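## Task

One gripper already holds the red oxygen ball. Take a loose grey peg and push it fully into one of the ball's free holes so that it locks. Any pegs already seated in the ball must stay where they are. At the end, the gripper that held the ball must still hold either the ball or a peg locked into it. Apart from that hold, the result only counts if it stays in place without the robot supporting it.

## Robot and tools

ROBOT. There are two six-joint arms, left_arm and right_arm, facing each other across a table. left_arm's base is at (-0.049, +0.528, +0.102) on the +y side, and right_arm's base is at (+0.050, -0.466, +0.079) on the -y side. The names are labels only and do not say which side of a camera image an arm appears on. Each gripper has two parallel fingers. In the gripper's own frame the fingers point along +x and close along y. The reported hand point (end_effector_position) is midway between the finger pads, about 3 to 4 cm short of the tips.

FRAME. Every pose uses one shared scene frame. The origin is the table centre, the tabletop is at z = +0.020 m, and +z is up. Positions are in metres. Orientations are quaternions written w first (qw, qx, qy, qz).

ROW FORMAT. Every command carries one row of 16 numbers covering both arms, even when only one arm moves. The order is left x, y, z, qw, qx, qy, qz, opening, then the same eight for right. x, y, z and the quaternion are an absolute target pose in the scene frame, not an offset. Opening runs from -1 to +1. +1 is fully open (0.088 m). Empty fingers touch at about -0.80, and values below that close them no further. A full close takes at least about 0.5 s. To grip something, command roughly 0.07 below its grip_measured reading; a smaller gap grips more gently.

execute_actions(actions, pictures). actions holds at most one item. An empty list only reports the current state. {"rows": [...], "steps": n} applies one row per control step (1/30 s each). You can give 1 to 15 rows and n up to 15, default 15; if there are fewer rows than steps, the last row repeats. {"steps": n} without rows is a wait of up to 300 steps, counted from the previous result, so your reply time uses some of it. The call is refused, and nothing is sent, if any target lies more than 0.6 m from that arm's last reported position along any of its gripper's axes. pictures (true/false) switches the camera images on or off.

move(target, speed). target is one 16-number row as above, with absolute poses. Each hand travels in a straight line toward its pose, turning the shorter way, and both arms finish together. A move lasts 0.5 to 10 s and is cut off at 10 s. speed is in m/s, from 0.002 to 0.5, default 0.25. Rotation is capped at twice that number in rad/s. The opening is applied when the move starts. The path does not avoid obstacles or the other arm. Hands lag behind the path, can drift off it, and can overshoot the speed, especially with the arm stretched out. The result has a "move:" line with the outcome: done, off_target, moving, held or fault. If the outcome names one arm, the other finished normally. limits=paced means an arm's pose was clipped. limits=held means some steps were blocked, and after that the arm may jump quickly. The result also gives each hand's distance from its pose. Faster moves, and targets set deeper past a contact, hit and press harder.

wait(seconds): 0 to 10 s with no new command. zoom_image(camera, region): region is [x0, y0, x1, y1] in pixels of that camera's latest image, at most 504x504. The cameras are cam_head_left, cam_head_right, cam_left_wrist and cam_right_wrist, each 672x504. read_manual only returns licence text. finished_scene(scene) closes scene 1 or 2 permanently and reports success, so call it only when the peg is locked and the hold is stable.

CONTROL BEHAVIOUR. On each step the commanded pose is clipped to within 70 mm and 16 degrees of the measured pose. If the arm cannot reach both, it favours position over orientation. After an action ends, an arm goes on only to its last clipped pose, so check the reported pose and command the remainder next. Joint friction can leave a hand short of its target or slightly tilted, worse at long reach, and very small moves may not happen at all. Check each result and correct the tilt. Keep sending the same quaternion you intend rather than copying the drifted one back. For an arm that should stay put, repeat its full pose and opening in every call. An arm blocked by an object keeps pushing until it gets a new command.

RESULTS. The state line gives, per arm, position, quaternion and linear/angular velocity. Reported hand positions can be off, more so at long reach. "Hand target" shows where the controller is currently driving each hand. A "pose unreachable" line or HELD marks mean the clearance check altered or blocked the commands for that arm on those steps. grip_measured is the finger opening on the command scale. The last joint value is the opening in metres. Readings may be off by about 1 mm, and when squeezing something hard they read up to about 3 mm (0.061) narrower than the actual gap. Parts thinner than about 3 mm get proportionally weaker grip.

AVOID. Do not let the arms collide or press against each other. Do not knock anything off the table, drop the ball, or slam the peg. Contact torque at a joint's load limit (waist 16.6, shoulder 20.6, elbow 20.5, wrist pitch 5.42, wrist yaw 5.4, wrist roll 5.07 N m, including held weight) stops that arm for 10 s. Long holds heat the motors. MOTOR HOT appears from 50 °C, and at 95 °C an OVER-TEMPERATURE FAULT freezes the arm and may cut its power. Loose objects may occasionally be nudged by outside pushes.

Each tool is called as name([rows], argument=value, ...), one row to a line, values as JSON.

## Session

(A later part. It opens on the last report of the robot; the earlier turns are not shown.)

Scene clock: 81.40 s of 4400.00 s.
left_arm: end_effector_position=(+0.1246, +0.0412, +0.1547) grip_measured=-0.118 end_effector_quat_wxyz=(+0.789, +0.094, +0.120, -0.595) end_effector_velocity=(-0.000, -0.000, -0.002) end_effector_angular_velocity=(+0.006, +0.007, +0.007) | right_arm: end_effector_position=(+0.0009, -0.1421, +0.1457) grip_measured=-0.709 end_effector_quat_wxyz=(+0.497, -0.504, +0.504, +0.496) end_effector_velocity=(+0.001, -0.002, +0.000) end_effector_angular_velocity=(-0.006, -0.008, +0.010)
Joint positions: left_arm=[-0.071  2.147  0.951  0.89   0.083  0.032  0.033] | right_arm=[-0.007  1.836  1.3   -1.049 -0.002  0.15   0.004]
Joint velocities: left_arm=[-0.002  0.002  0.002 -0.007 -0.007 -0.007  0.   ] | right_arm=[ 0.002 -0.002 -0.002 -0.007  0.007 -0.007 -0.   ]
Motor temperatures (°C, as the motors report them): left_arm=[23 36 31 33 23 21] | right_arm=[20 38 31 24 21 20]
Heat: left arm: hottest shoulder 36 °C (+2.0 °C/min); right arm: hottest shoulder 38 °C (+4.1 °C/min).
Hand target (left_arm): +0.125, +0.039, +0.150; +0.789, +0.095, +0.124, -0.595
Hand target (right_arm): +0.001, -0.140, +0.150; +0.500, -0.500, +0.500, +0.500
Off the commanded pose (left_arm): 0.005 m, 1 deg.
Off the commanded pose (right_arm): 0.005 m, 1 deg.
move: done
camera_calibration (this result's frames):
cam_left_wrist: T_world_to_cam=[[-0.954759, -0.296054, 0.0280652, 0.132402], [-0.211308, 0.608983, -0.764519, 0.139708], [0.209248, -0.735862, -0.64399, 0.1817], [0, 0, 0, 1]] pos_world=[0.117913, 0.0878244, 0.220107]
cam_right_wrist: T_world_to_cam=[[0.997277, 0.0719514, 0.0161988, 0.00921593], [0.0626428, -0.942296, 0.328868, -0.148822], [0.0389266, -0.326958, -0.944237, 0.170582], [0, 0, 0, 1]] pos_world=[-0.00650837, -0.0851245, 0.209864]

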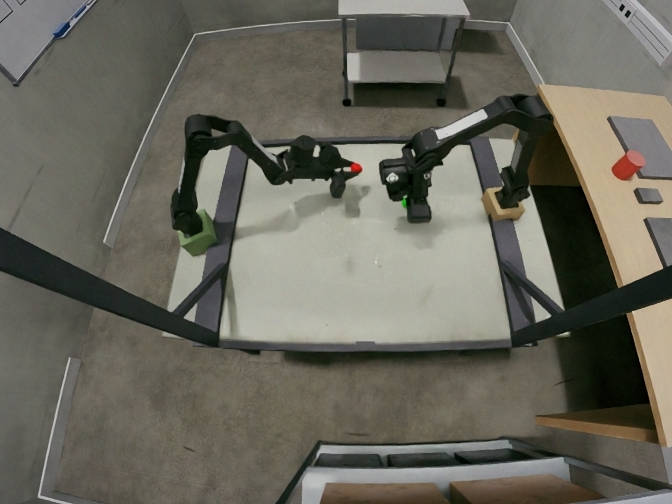

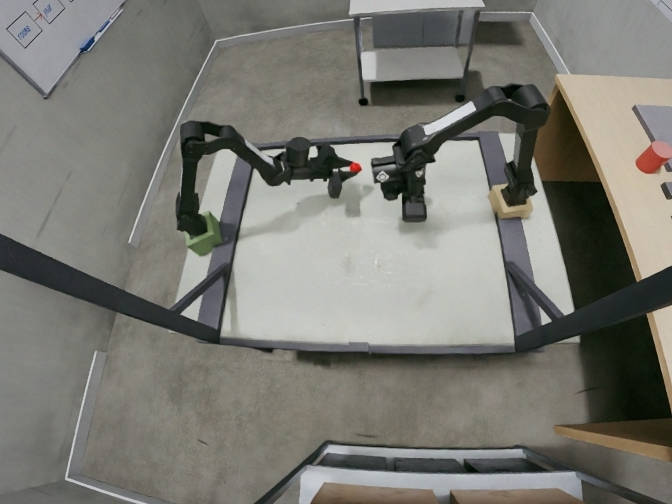

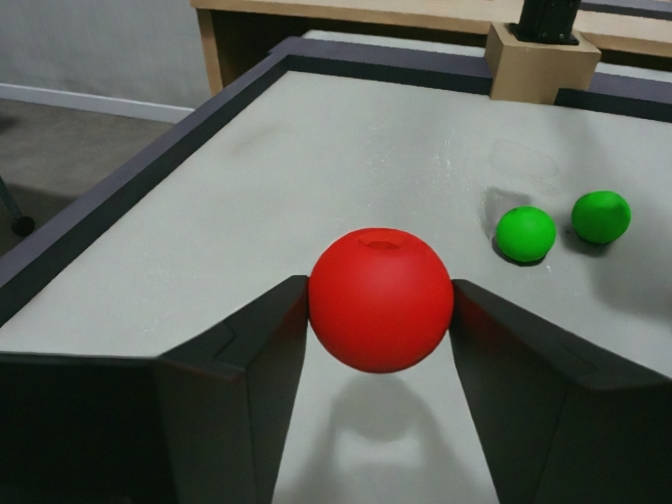

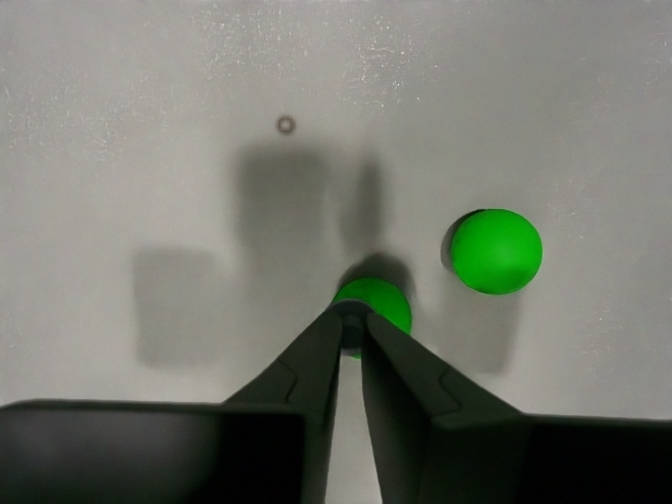

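move(target=[0.113,-0.0265,0.080,0.7888,0.0941,0.1249,-0.5944,-0.19, 0.134,-0.100,0.185,0.4450,0.5174,0.6344,-0.3630,-0.77], speed=0.4)

Scene clock: 101.97 s of 4400.00 s.
left_arm: end_effector_position=(+0.1139, -0.0257, +0.0871) grip_measured=-0.118 end_effector_quat_wxyz=(+0.789, +0.092, +0.120, -0.595) end_effector_velocity=(+0.002, +0.003, -0.007) end_effector_angular_velocity=(+0.034, +0.015, +0.012) | right_arm: end_effector_position=(+0.1329, -0.1002, +0.1813) grip_measured=-0.709 end_effector_quat_wxyz=(+0.446, +0.513, +0.636, -0.366) end_effector_velocity=(-0.000, +0.001, -0.001) end_effector_angular_velocity=(+0.009, +0.017, +0.006)
Joint positions: left_arm=[-0.149  2.498  1.266  0.928  0.007  0.005  0.033] | right_arm=[-0.446  1.74   1.28  -0.813 -0.166  2.67   0.004]
Joint velocities: left_arm=[ 0.002 -0.002 -0.002 -0.037 -0.007 -0.007 -0.   ] | right_arm=[-0.007  0.002 -0.002  0.007 -0.022 -0.007  0.   ]
Motor temperatures (°C, as the motors report them): left_arm=[23 37 31 34 23 21] | right_arm=[20 42 32 24 21 20]
Heat: left arm: hottest shoulder 37 °C (+2.0 °C/min); right arm: hottest shoulder 42 °C (+6.1 °C/min).
Hand target (left_arm): +0.113, -0.027, +0.080; +0.789, +0.094, +0.125, -0.594
Hand target (right_arm): +0.134, -0.100, +0.185; +0.445, +0.518, +0.635, -0.363
Off the commanded pose (left_arm): 0.007 m, 1 deg.
Off the commanded pose (right_arm): 0.004 m, 1 deg.
After step 90, 13.37 s passed at rest.
move: done
camera_calibration (this result's frames):
cam_left_wrist: T_world_to_cam=[[-0.954158, -0.297731, 0.0306319, 0.103967], [-0.213867, 0.606617, -0.765687, 0.126864], [0.209387, -0.737138, -0.642483, 0.0909994], [0, 0, 0, 1]] pos_world=[0.107279, 0.0210758, 0.152419]
cam_right_wrist: T_world_to_cam=[[-0.960576, -0.278018, -0.000447221, 0.102138], [-0.219808, 0.758467, 0.613525, 0.0270076], [-0.170232, 0.589436, -0.789675, 0.304295], [0, 0, 0, 1]] pos_world=[0.155848, -0.171451, 0.22377]

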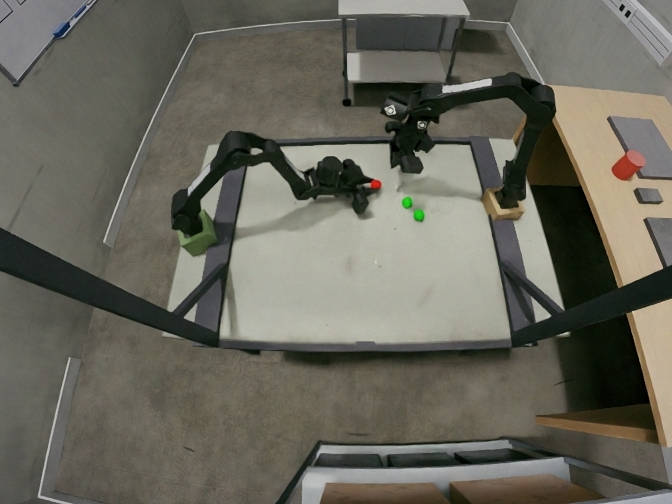

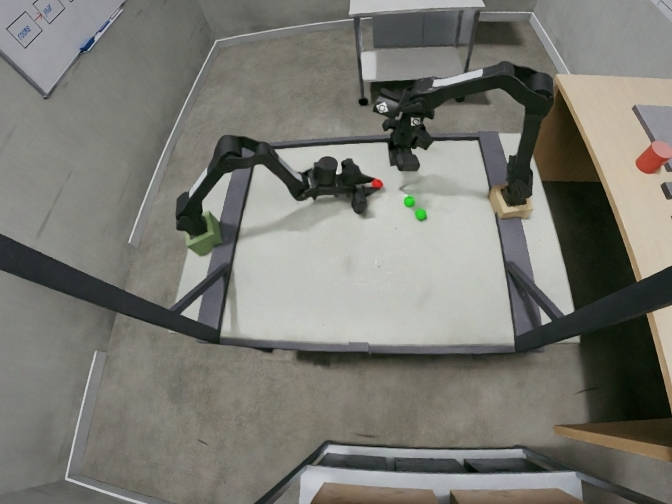

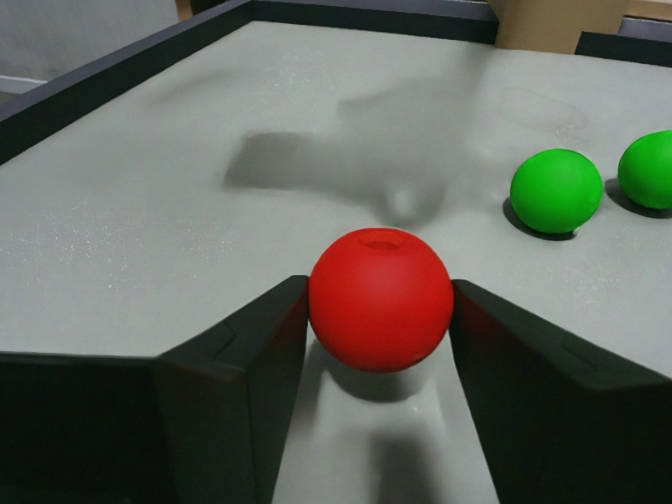

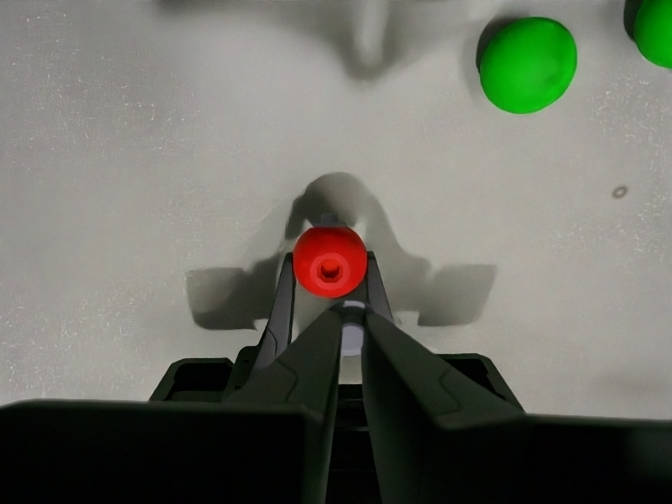

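move(target=[0.113,-0.0265,0.061,0.7888,0.0941,0.1249,-0.5944,-0.19, 0.134,-0.100,0.185,0.4450,0.5174,0.6344,-0.3630,-0.77], speed=0.025)

zoom_image(camera="cam_right_wrist", region=[270, 190, 410, 330])

Scene clock: 108.60 s of 4400.00 s.
left_arm: end_effector_position=(+0.1141, -0.0262, +0.0687) grip_measured=-0.118 end_effector_quat_wxyz=(+0.789, +0.092, +0.120, -0.595) end_effector_velocity=(+0.004, -0.000, -0.000) end_effector_angular_velocity=(+0.007, -0.017, +0.030) | right_arm: end_effector_position=(+0.1331, -0.1002, +0.1813) grip_measured=-0.709 end_effector_quat_wxyz=(+0.446, +0.513, +0.635, -0.366) end_effector_velocity=(+0.000, -0.005, -0.001) end_effector_angular_velocity=(-0.023, -0.003, +0.002)
Joint positions: left_arm=[-0.149  2.558  1.286  0.967  0.007  0.005  0.033] | right_arm=[-0.446  1.74   1.28  -0.813 -0.165  2.672  0.004]
Joint velocities: left_arm=[-0.002  0.002  0.007 -0.007 -0.037  0.007 -0.   ] | right_arm=[-0.002 -0.002 -0.002 -0.022  0.007 -0.007  0.   ]
Motor temperatures (°C, as the motors report them): left_arm=[23 38 31 34 23 21] | right_arm=[20 43 32 24 21 20]
Heat: left arm: hottest shoulder 38 °C (+3.0 °C/min); right arm: hottest shoulder 43 °C (+6.1 °C/min).
Hand target (left_arm): +0.113, -0.026, +0.061; +0.789, +0.094, +0.125, -0.594
Hand target (right_arm): +0.134, -0.100, +0.185; +0.445, +0.517, +0.634, -0.363
Off the commanded pose (left_arm): 0.008 m, 1 deg.
Off the commanded pose (right_arm): 0.004 m, 1 deg.
After step 90, 2.37 s passed at rest.
move: done
camera_calibration (this result's frames):
cam_left_wrist: T_world_to_cam=[[-0.954152, -0.297753, 0.0306206, 0.104522], [-0.214032, 0.607177, -0.765197, 0.113142], [0.209248, -0.736668, -0.643068, 0.0788197], [0, 0, 0, 1]] pos_world=[0.107453, 0.0204881, 0.134062]
cam_right_wrist: T_world_to_cam=[[-0.961067, -0.276313, -0.000860377, 0.102596], [-0.2188, 0.759118, 0.61308, 0.0271033], [-0.168749, 0.589399, -0.790021, 0.304187], [0, 0, 0, 1]] pos_world=[0.155863, -0.171514, 0.223786]

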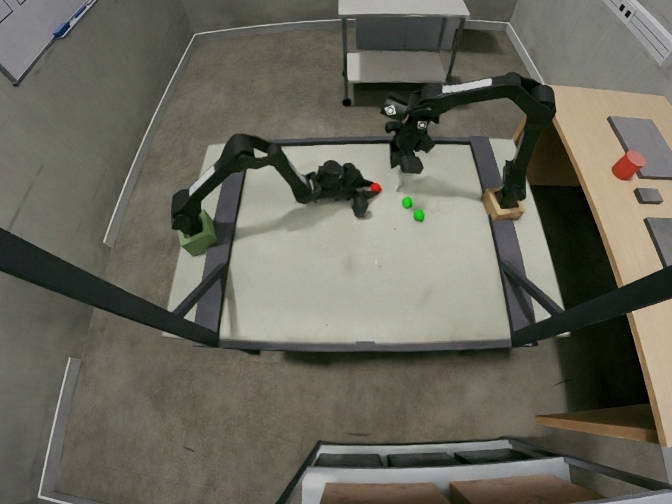

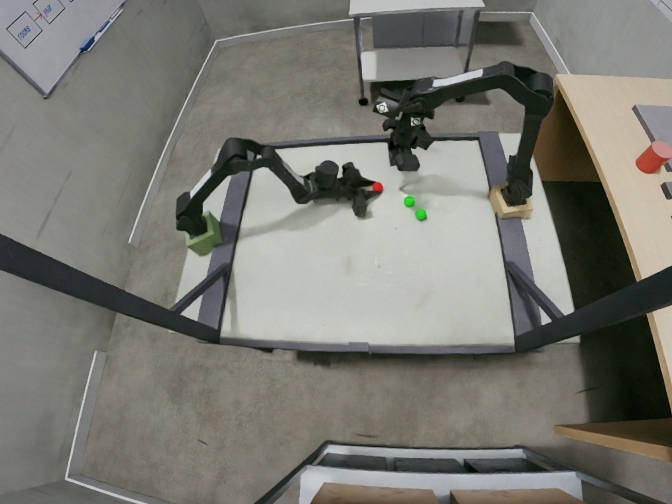

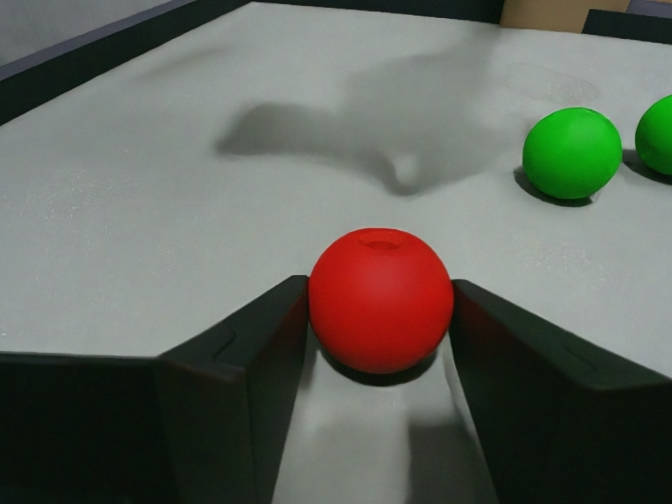

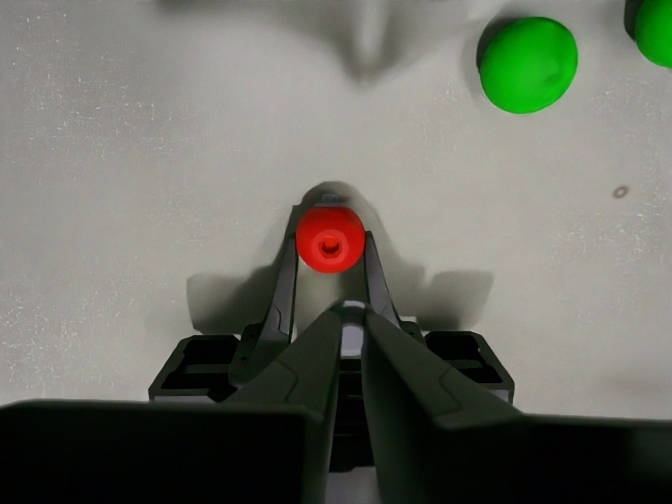

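Region (270, 190, 410, 330) of cam_right_wrist's 672x504 image, scaled by 3.600, with more detail than that image has.

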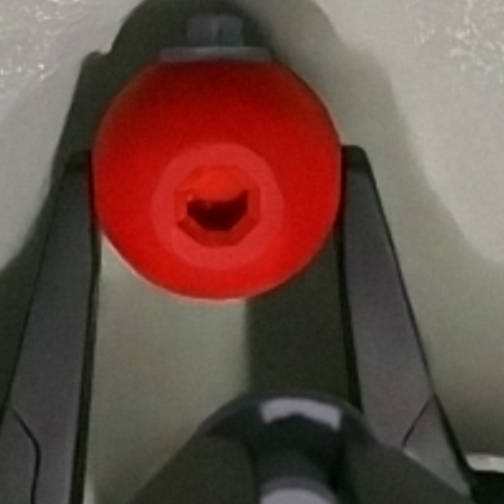

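move(target=[0.113,-0.0265,0.054,0.7888,0.0941,0.1249,-0.5944,-0.19, 0.140,-0.108,0.165,0.4450,0.5174,0.6344,-0.3630,-0.77], speed=0.03)

zoom_image(camera="cam_right_wrist", region=[260, 190, 420, 350])

Scene clock: 111.90 s of 4400.00 s.
left_arm: end_effector_position=(+0.1147, -0.0281, +0.0672) grip_measured=-0.118 end_effector_quat_wxyz=(+0.790, +0.088, +0.115, -0.595) end_effector_velocity=(-0.001, -0.001, +0.001) end_effector_angular_velocity=(-0.002, +0.015, +0.020) | right_arm: end_effector_position=(+0.1403, -0.1057, +0.1644) grip_measured=-0.709 end_effector_quat_wxyz=(+0.446, +0.517, +0.633, -0.364) end_effector_velocity=(+0.002, +0.000, +0.002) end_effector_angular_velocity=(+0.010, -0.013, +0.002)
Joint positions: left_arm=[-0.149  2.575  1.297  0.986  0.007  0.005  0.033] | right_arm=[-0.47   1.74   1.209 -0.738 -0.166  2.652  0.004]
Joint velocities: left_arm=[-0.007 -0.002  0.002 -0.007 -0.022 -0.022  0.   ] | right_arm=[-0.002 -0.007 -0.002  0.007  0.007 -0.007 -0.   ]
Motor temperatures (°C, as the motors report them): left_arm=[23 39 31 34 23 21] | right_arm=[20 43 32 24 21 20]
Heat: left arm: hottest shoulder 39 °C (+4.0 °C/min); right arm: hottest shoulder 43 °C (+6.0 °C/min).
Hand target (left_arm): +0.113, -0.026, +0.054; +0.789, +0.094, +0.125, -0.594
Hand target (right_arm): +0.140, -0.108, +0.165; +0.445, +0.517, +0.634, -0.363
Off the commanded pose (left_arm): 0.013 m, 1 deg.
Off the commanded pose (right_arm): 0.002 m, 0 deg.
move: off_target (left_arm)
camera_calibration (this result's frames):
cam_left_wrist: T_world_to_cam=[[-0.954268, -0.29736, 0.0308173, 0.104552], [-0.211119, 0.597325, -0.773713, 0.113156], [0.211663, -0.744836, -0.632786, 0.0750942], [0, 0, 0, 1]] pos_world=[0.107765, 0.0194315, 0.131847]
cam_right_wrist: T_world_to_cam=[[-0.962295, -0.271859, -0.00895424, 0.109964], [-0.219423, 0.756391, 0.61622, 0.0424554], [-0.160752, 0.59495, -0.787524, 0.294334], [0, 0, 0, 1]] pos_world=[0.162449, -0.177332, 0.206618]

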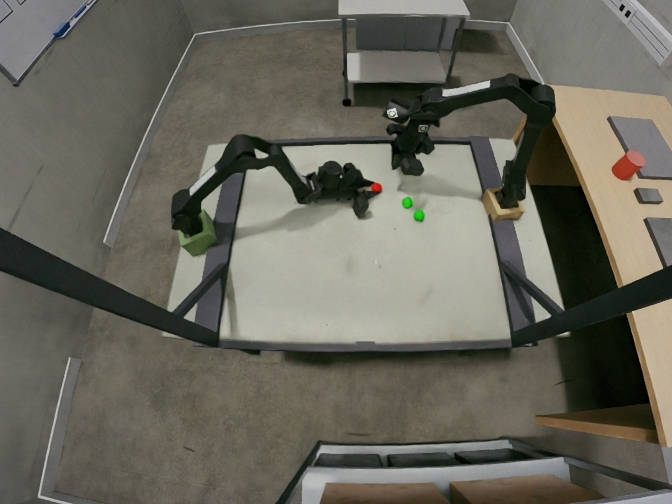

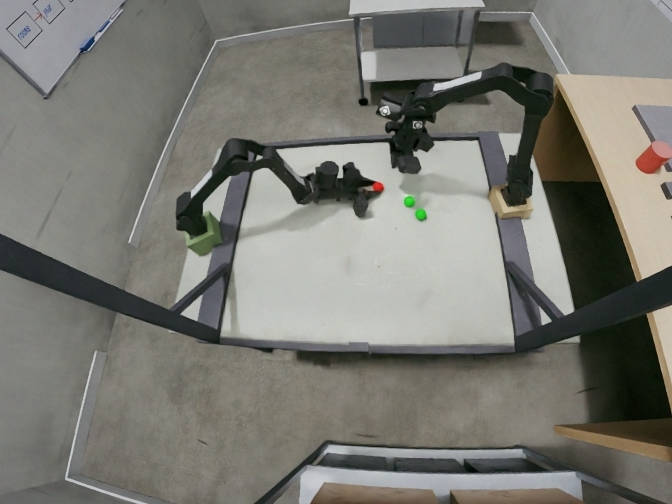

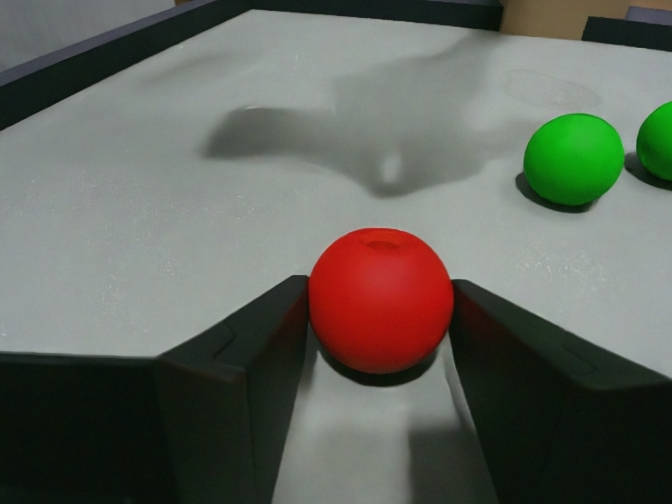

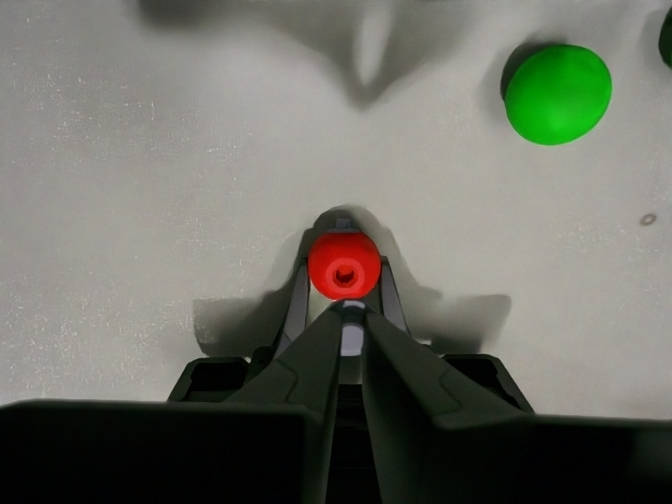

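Region (260, 190, 420, 350) of cam_right_wrist's 672x504 image, scaled by 3.150, with more detail than that image has.

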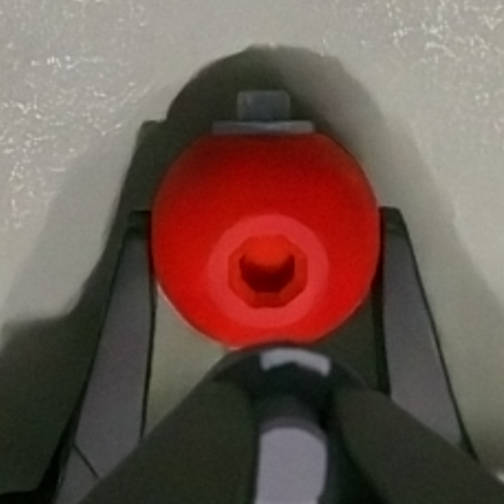

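move(target=[0.113,-0.0265,0.058,0.7888,0.0941,0.1249,-0.5944,-0.19, 0.1297,-0.071,0.115,0.4450,0.5174,0.6344,-0.3630,-0.77], speed=0.06)

zoom_image(camera="cam_right_wrist", region=[260, 190, 440, 370])

zoom_image(camera="cam_left_wrist", region=[280, 80, 480, 280])

Scene clock: 125.03 s of 4400.00 s.
left_arm: end_effector_position=(+0.1147, -0.0281, +0.0668) grip_measured=-0.118 end_effector_quat_wxyz=(+0.790, +0.089, +0.116, -0.595) end_effector_velocity=(-0.000, -0.000, +0.002) end_effector_angular_velocity=(-0.012, +0.016, +0.011) | right_arm: end_effector_position=(+0.1297, -0.0729, +0.1178) grip_measured=-0.709 end_effector_quat_wxyz=(+0.443, +0.518, +0.636, -0.361) end_effector_velocity=(-0.002, +0.002, +0.005) end_effector_angular_velocity=(+0.009, +0.002, +0.012)
Joint positions: left_arm=[-0.149  2.575  1.297  0.984  0.007  0.005  0.033] | right_arm=[-0.415  1.899  1.21  -0.564 -0.154  2.705  0.004]
Joint velocities: left_arm=[-0.002 -0.002 -0.002  0.007 -0.007 -0.022 -0.   ] | right_arm=[ 0.002 -0.007  0.007 -0.007 -0.007 -0.007 -0.   ]
Motor temperatures (°C, as the motors report them): left_arm=[23 40 31 34 23 21] | right_arm=[20 44 32 24 21 20]
Heat: left arm: hottest shoulder 40 °C (+5.0 °C/min); right arm: hottest shoulder 44 °C (+6.0 °C/min).
Hand target (left_arm): +0.113, -0.026, +0.058; +0.789, +0.094, +0.125, -0.594
Hand target (right_arm): +0.130, -0.071, +0.115; +0.445, +0.518, +0.634, -0.363
Off the commanded pose (left_arm): 0.009 m, 1 deg.
Off the commanded pose (right_arm): 0.003 m, 0 deg.
After step 90, 8.77 s passed at rest.
move: off_target (left_arm)
camera_calibration (this result's frames):
cam_left_wrist: T_world_to_cam=[[-0.954251, -0.297416, 0.0307895, 0.104562], [-0.211537, 0.598739, -0.772505, 0.112869], [0.21132, -0.743677, -0.634262, 0.0750721], [0, 0, 0, 1]] pos_world=[0.10779, 0.0193487, 0.131588]
cam_right_wrist: T_world_to_cam=[[-0.961943, -0.273086, -0.00946934, 0.108221], [-0.219225, 0.750603, 0.623327, 0.042739], [-0.163114, 0.601681, -0.781904, 0.236634], [0, 0, 0, 1]] pos_world=[0.152071, -0.144904, 0.159409]

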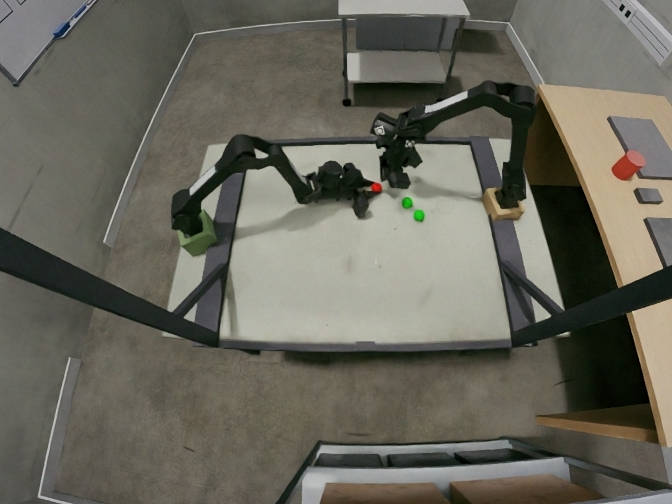

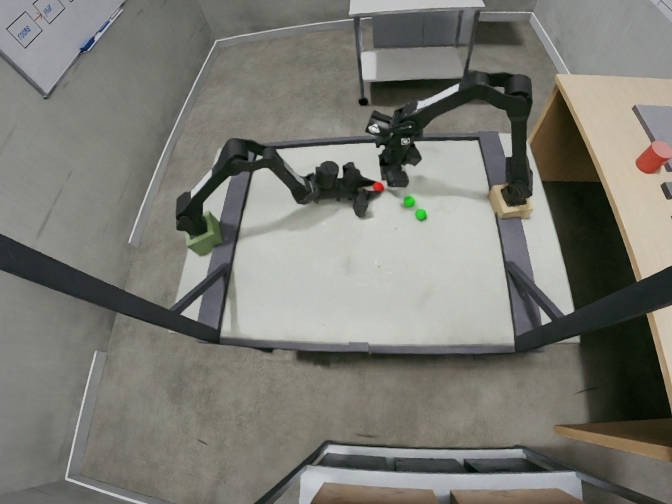

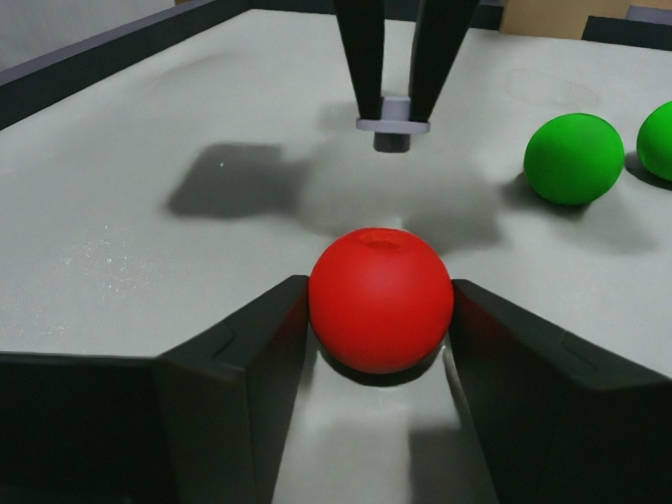

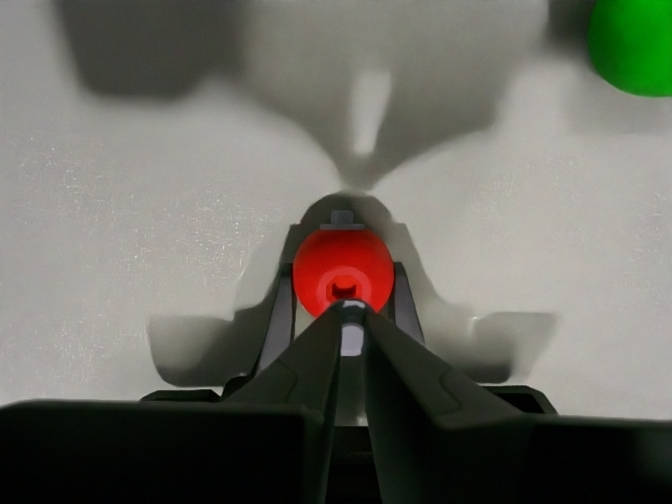

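Region (260, 190, 440, 370) of cam_right_wrist's 672x504 image, scaled by 2.800, with more detail than that image has.

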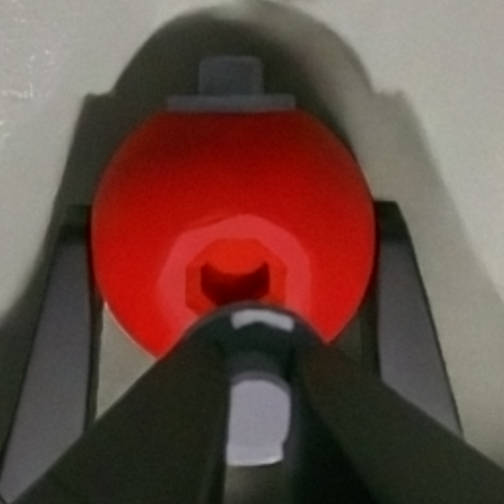

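Region (280, 80, 480, 280) of cam_left_wrist's 672x504 image, scaled by 2.520, with more detail than that image has.

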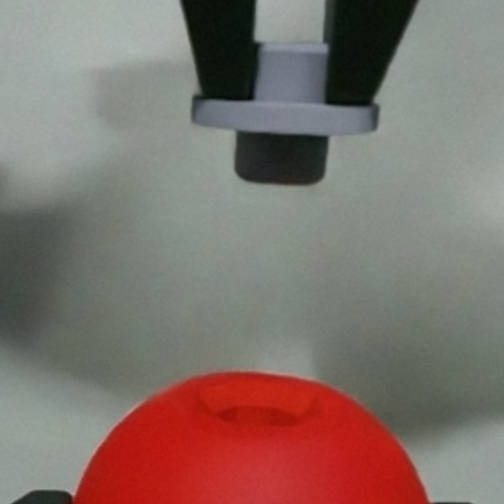

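move(target=[0.113,-0.0265,0.058,0.7888,0.0941,0.1249,-0.5944,-0.19, 0.1295,-0.0645,0.100,0.4450,0.5174,0.6344,-0.3630,-0.77], speed=0.025)

zoom_image(camera="cam_right_wrist", region=[260, 190, 440, 370])

zoom_image(camera="cam_left_wrist", region=[310, 140, 450, 280])

Scene clock: 140.63 s of 4400.00 s.
left_arm: end_effector_position=(+0.1147, -0.0281, +0.0669) grip_measured=-0.118 end_effector_quat_wxyz=(+0.790, +0.089, +0.116, -0.595) end_effector_velocity=(-0.001, +0.001, +0.000) end_effector_angular_velocity=(+0.006, +0.007, +0.007) | right_arm: end_effector_position=(+0.1297, -0.0664, +0.1033) grip_measured=-0.709 end_effector_quat_wxyz=(+0.443, +0.518, +0.636, -0.361) end_effector_velocity=(-0.002, -0.000, +0.001) end_effector_angular_velocity=(-0.000, +0.005, +0.012)
Joint positions: left_arm=[-0.149  2.575  1.297  0.985  0.007  0.005  0.033] | right_arm=[-0.41   1.945  1.211 -0.517 -0.153  2.71   0.004]
Joint velocities: left_arm=[-0.002 -0.007 -0.007 -0.007 -0.007 -0.007 -0.   ] | right_arm=[ 0.002 -0.002  0.002 -0.007 -0.007 -0.007  0.   ]
Motor temperatures (°C, as the motors report them): left_arm=[23 42 31 33 23 21] | right_arm=[20 43 32 24 21 20]
Heat: left arm: hottest shoulder 42 °C (+6.1 °C/min); right arm: hottest shoulder 43 °C (+5.1 °C/min).
Hand target (left_arm): +0.113, -0.026, +0.058; +0.789, +0.094, +0.125, -0.594
Hand target (right_arm): +0.130, -0.065, +0.100; +0.445, +0.517, +0.634, -0.363
Off the commanded pose (left_arm): 0.009 m, 1 deg.
Off the commanded pose (right_arm): 0.004 m, 0 deg.
After step 90, 11.50 s passed at rest.
move: off_target (left_arm)
camera_calibration (this result's frames):
cam_left_wrist: T_world_to_cam=[[-0.954255, -0.297405, 0.0307951, 0.104559], [-0.211453, 0.598456, -0.772747, 0.112944], [0.211389, -0.743909, -0.633967, 0.07507], [0, 0, 0, 1]] pos_world=[0.10779, 0.0193493, 0.131649]
cam_right_wrist: T_world_to_cam=[[-0.961967, -0.273011, -0.00921398, 0.109822], [-0.218976, 0.750529, 0.623503, 0.0468594], [-0.163308, 0.601807, -0.781767, 0.221325], [0, 0, 0, 1]] pos_world=[0.15205, -0.138382, 0.144819]

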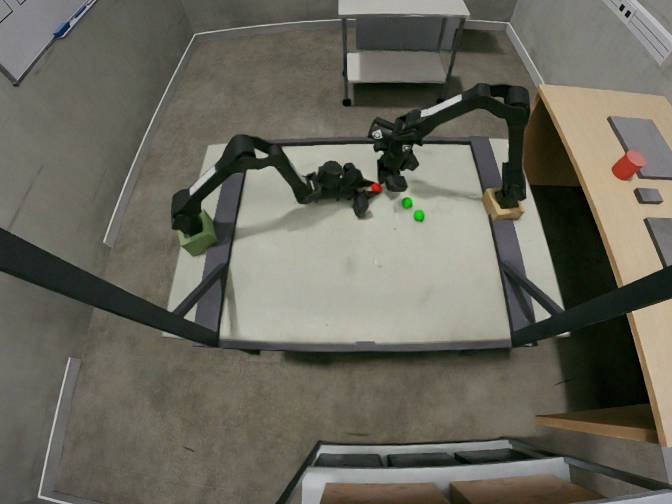

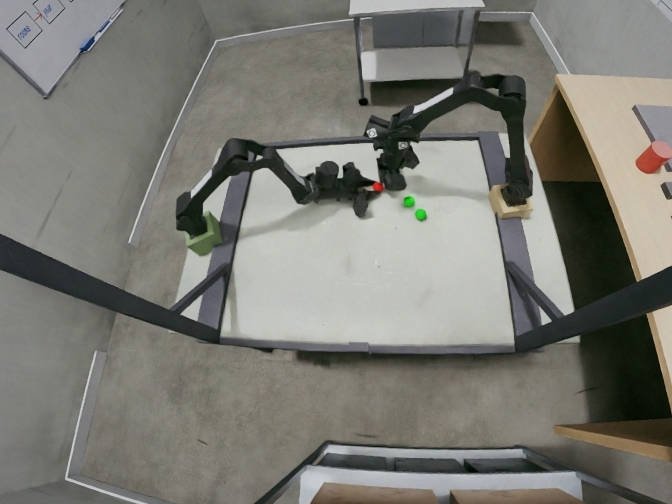

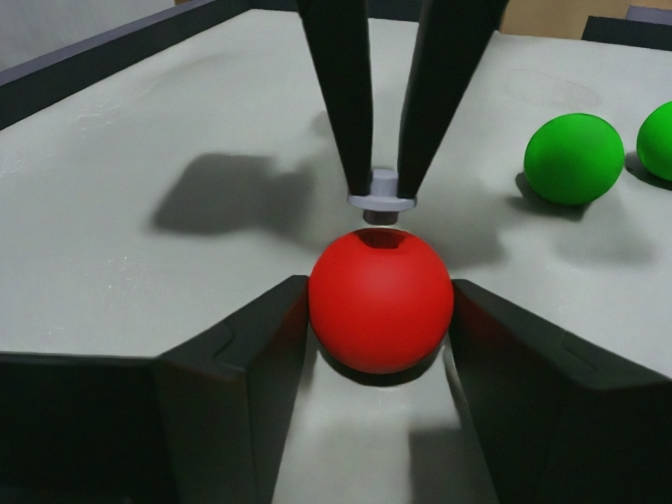

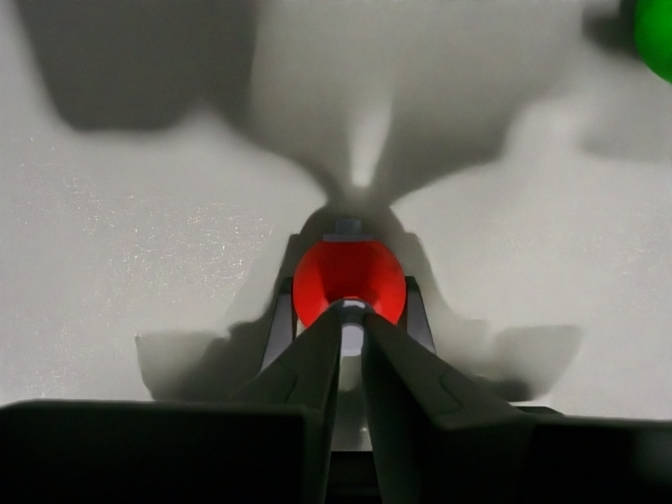

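Region (260, 190, 440, 370) of cam_right_wrist's 672x504 image, scaled by 2.800, with more detail than that image has.

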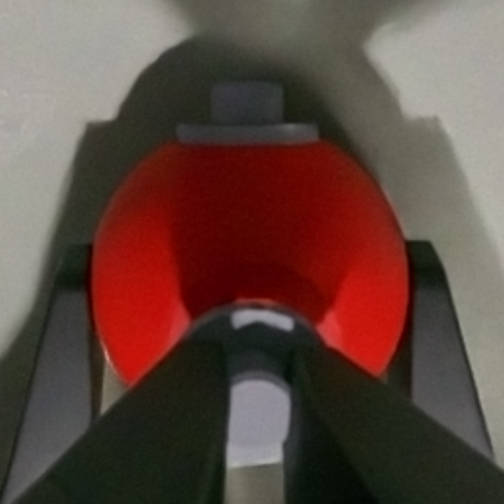

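Region (310, 140, 450, 280) of cam_left_wrist's 672x504 image, scaled by 3.600, with more detail than that image has.

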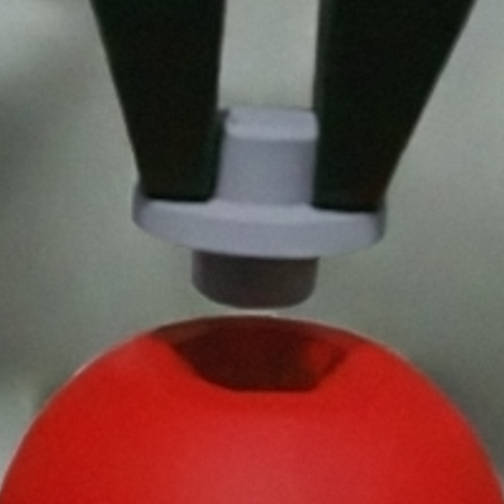

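move(target=[0.113,-0.0265,0.058,0.7888,0.0941,0.1249,-0.5944,-0.19, 0.1288,-0.0611,0.0950,0.4450,0.5174,0.6344,-0.3630,-0.77], speed=0.012)

zoom_image(camera="cam_right_wrist", region=[260, 190, 440, 370])

zoom_image(camera="cam_left_wrist", region=[310, 140, 450, 280])

Scene clock: 149.80 s of 4400.00 s.
left_arm: end_effector_position=(+0.1147, -0.0281, +0.0668) grip_measured=-0.118 end_effector_quat_wxyz=(+0.790, +0.089, +0.116, -0.595) end_effector_velocity=(-0.002, -0.001, +0.002) end_effector_angular_velocity=(-0.013, +0.020, -0.003) | right_arm: end_effector_position=(+0.1288, -0.0630, +0.0986) grip_measured=-0.709 end_effector_quat_wxyz=(+0.443, +0.518, +0.636, -0.361) end_effector_velocity=(-0.002, +0.001, +0.001) end_effector_angular_velocity=(+0.009, +0.002, +0.012)
Joint positions: left_arm=[-0.149  2.575  1.297  0.984  0.007  0.005  0.033] | right_arm=[-0.405  1.964  1.217 -0.503 -0.152  2.714  0.004]
Joint velocities: left_arm=[-0.002 -0.002 -0.002  0.007  0.007 -0.022  0.   ] | right_arm=[ 0.002 -0.002 -0.002  0.007 -0.007 -0.007 -0.   ]
Motor temperatures (°C, as the motors report them): left_arm=[23 43 30 33 23 21] | right_arm=[20 42 33 24 21 20]
Heat: left arm: hottest shoulder 43 °C (+7.1 °C/min); right arm: hottest shoulder 42 °C (+2.0 °C/min).
Hand target (left_arm): +0.113, -0.026, +0.058; +0.789, +0.094, +0.125, -0.594
Hand target (right_arm): +0.129, -0.061, +0.095; +0.445, +0.517, +0.634, -0.363
Off the commanded pose (left_arm): 0.009 m, 1 deg.
Off the commanded pose (right_arm): 0.004 m, 0 deg.
After step 90, 5.07 s passed at rest.
move: off_target (left_arm)
camera_calibration (this result's frames):
cam_left_wrist: T_world_to_cam=[[-0.954251, -0.297416, 0.0307895, 0.104562], [-0.211537, 0.598739, -0.772505, 0.112869], [0.21132, -0.743677, -0.634262, 0.0750721], [0, 0, 0, 1]] pos_world=[0.10779, 0.0193487, 0.131588]
cam_right_wrist: T_world_to_cam=[[-0.961892, -0.273279, -0.00908857, 0.109815], [-0.219074, 0.750357, 0.623675, 0.0470297], [-0.163618, 0.601899, -0.781631, 0.215505], [0, 0, 0, 1]] pos_world=[0.151194, -0.134991, 0.140112]

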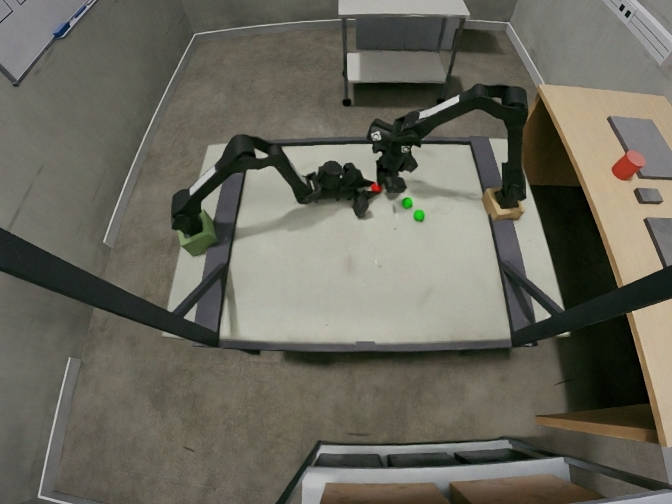

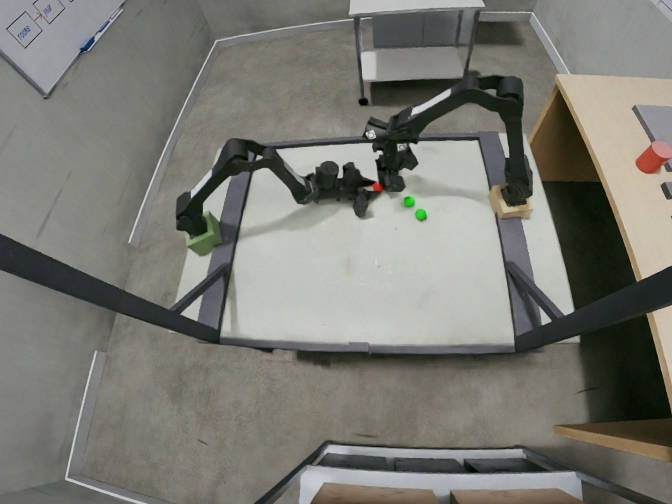

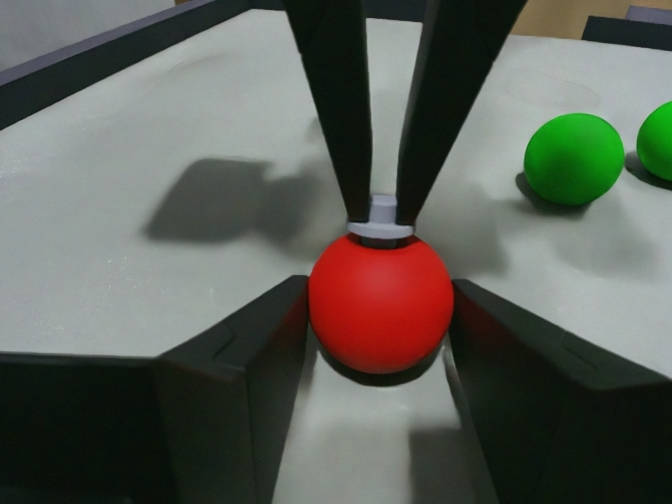

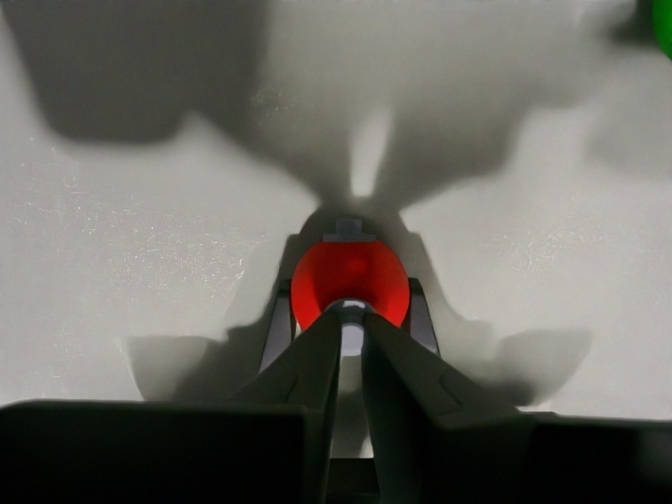

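Region (260, 190, 440, 370) of cam_right_wrist's 672x504 image, scaled by 2.800, with more detail than that image has.

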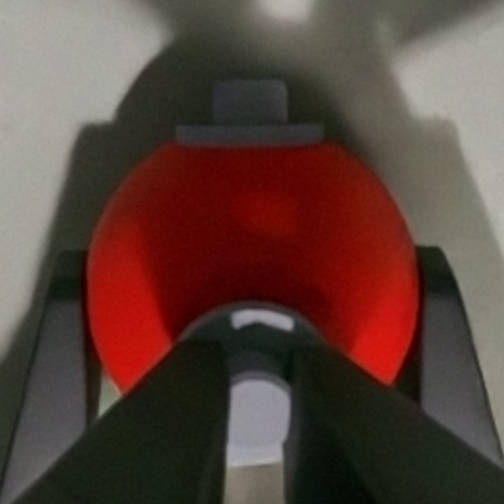

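Region (310, 140, 450, 280) of cam_left_wrist's 672x504 image, scaled by 3.600, with more detail than that image has.

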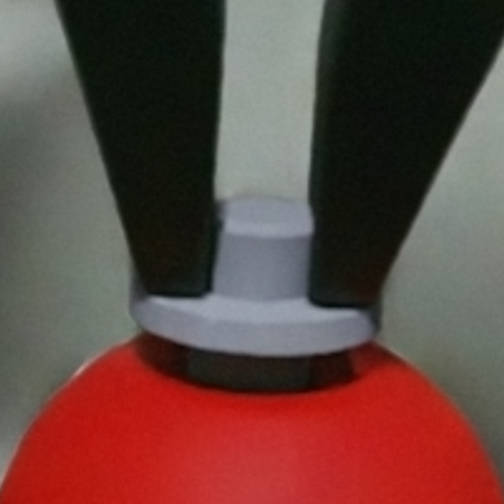

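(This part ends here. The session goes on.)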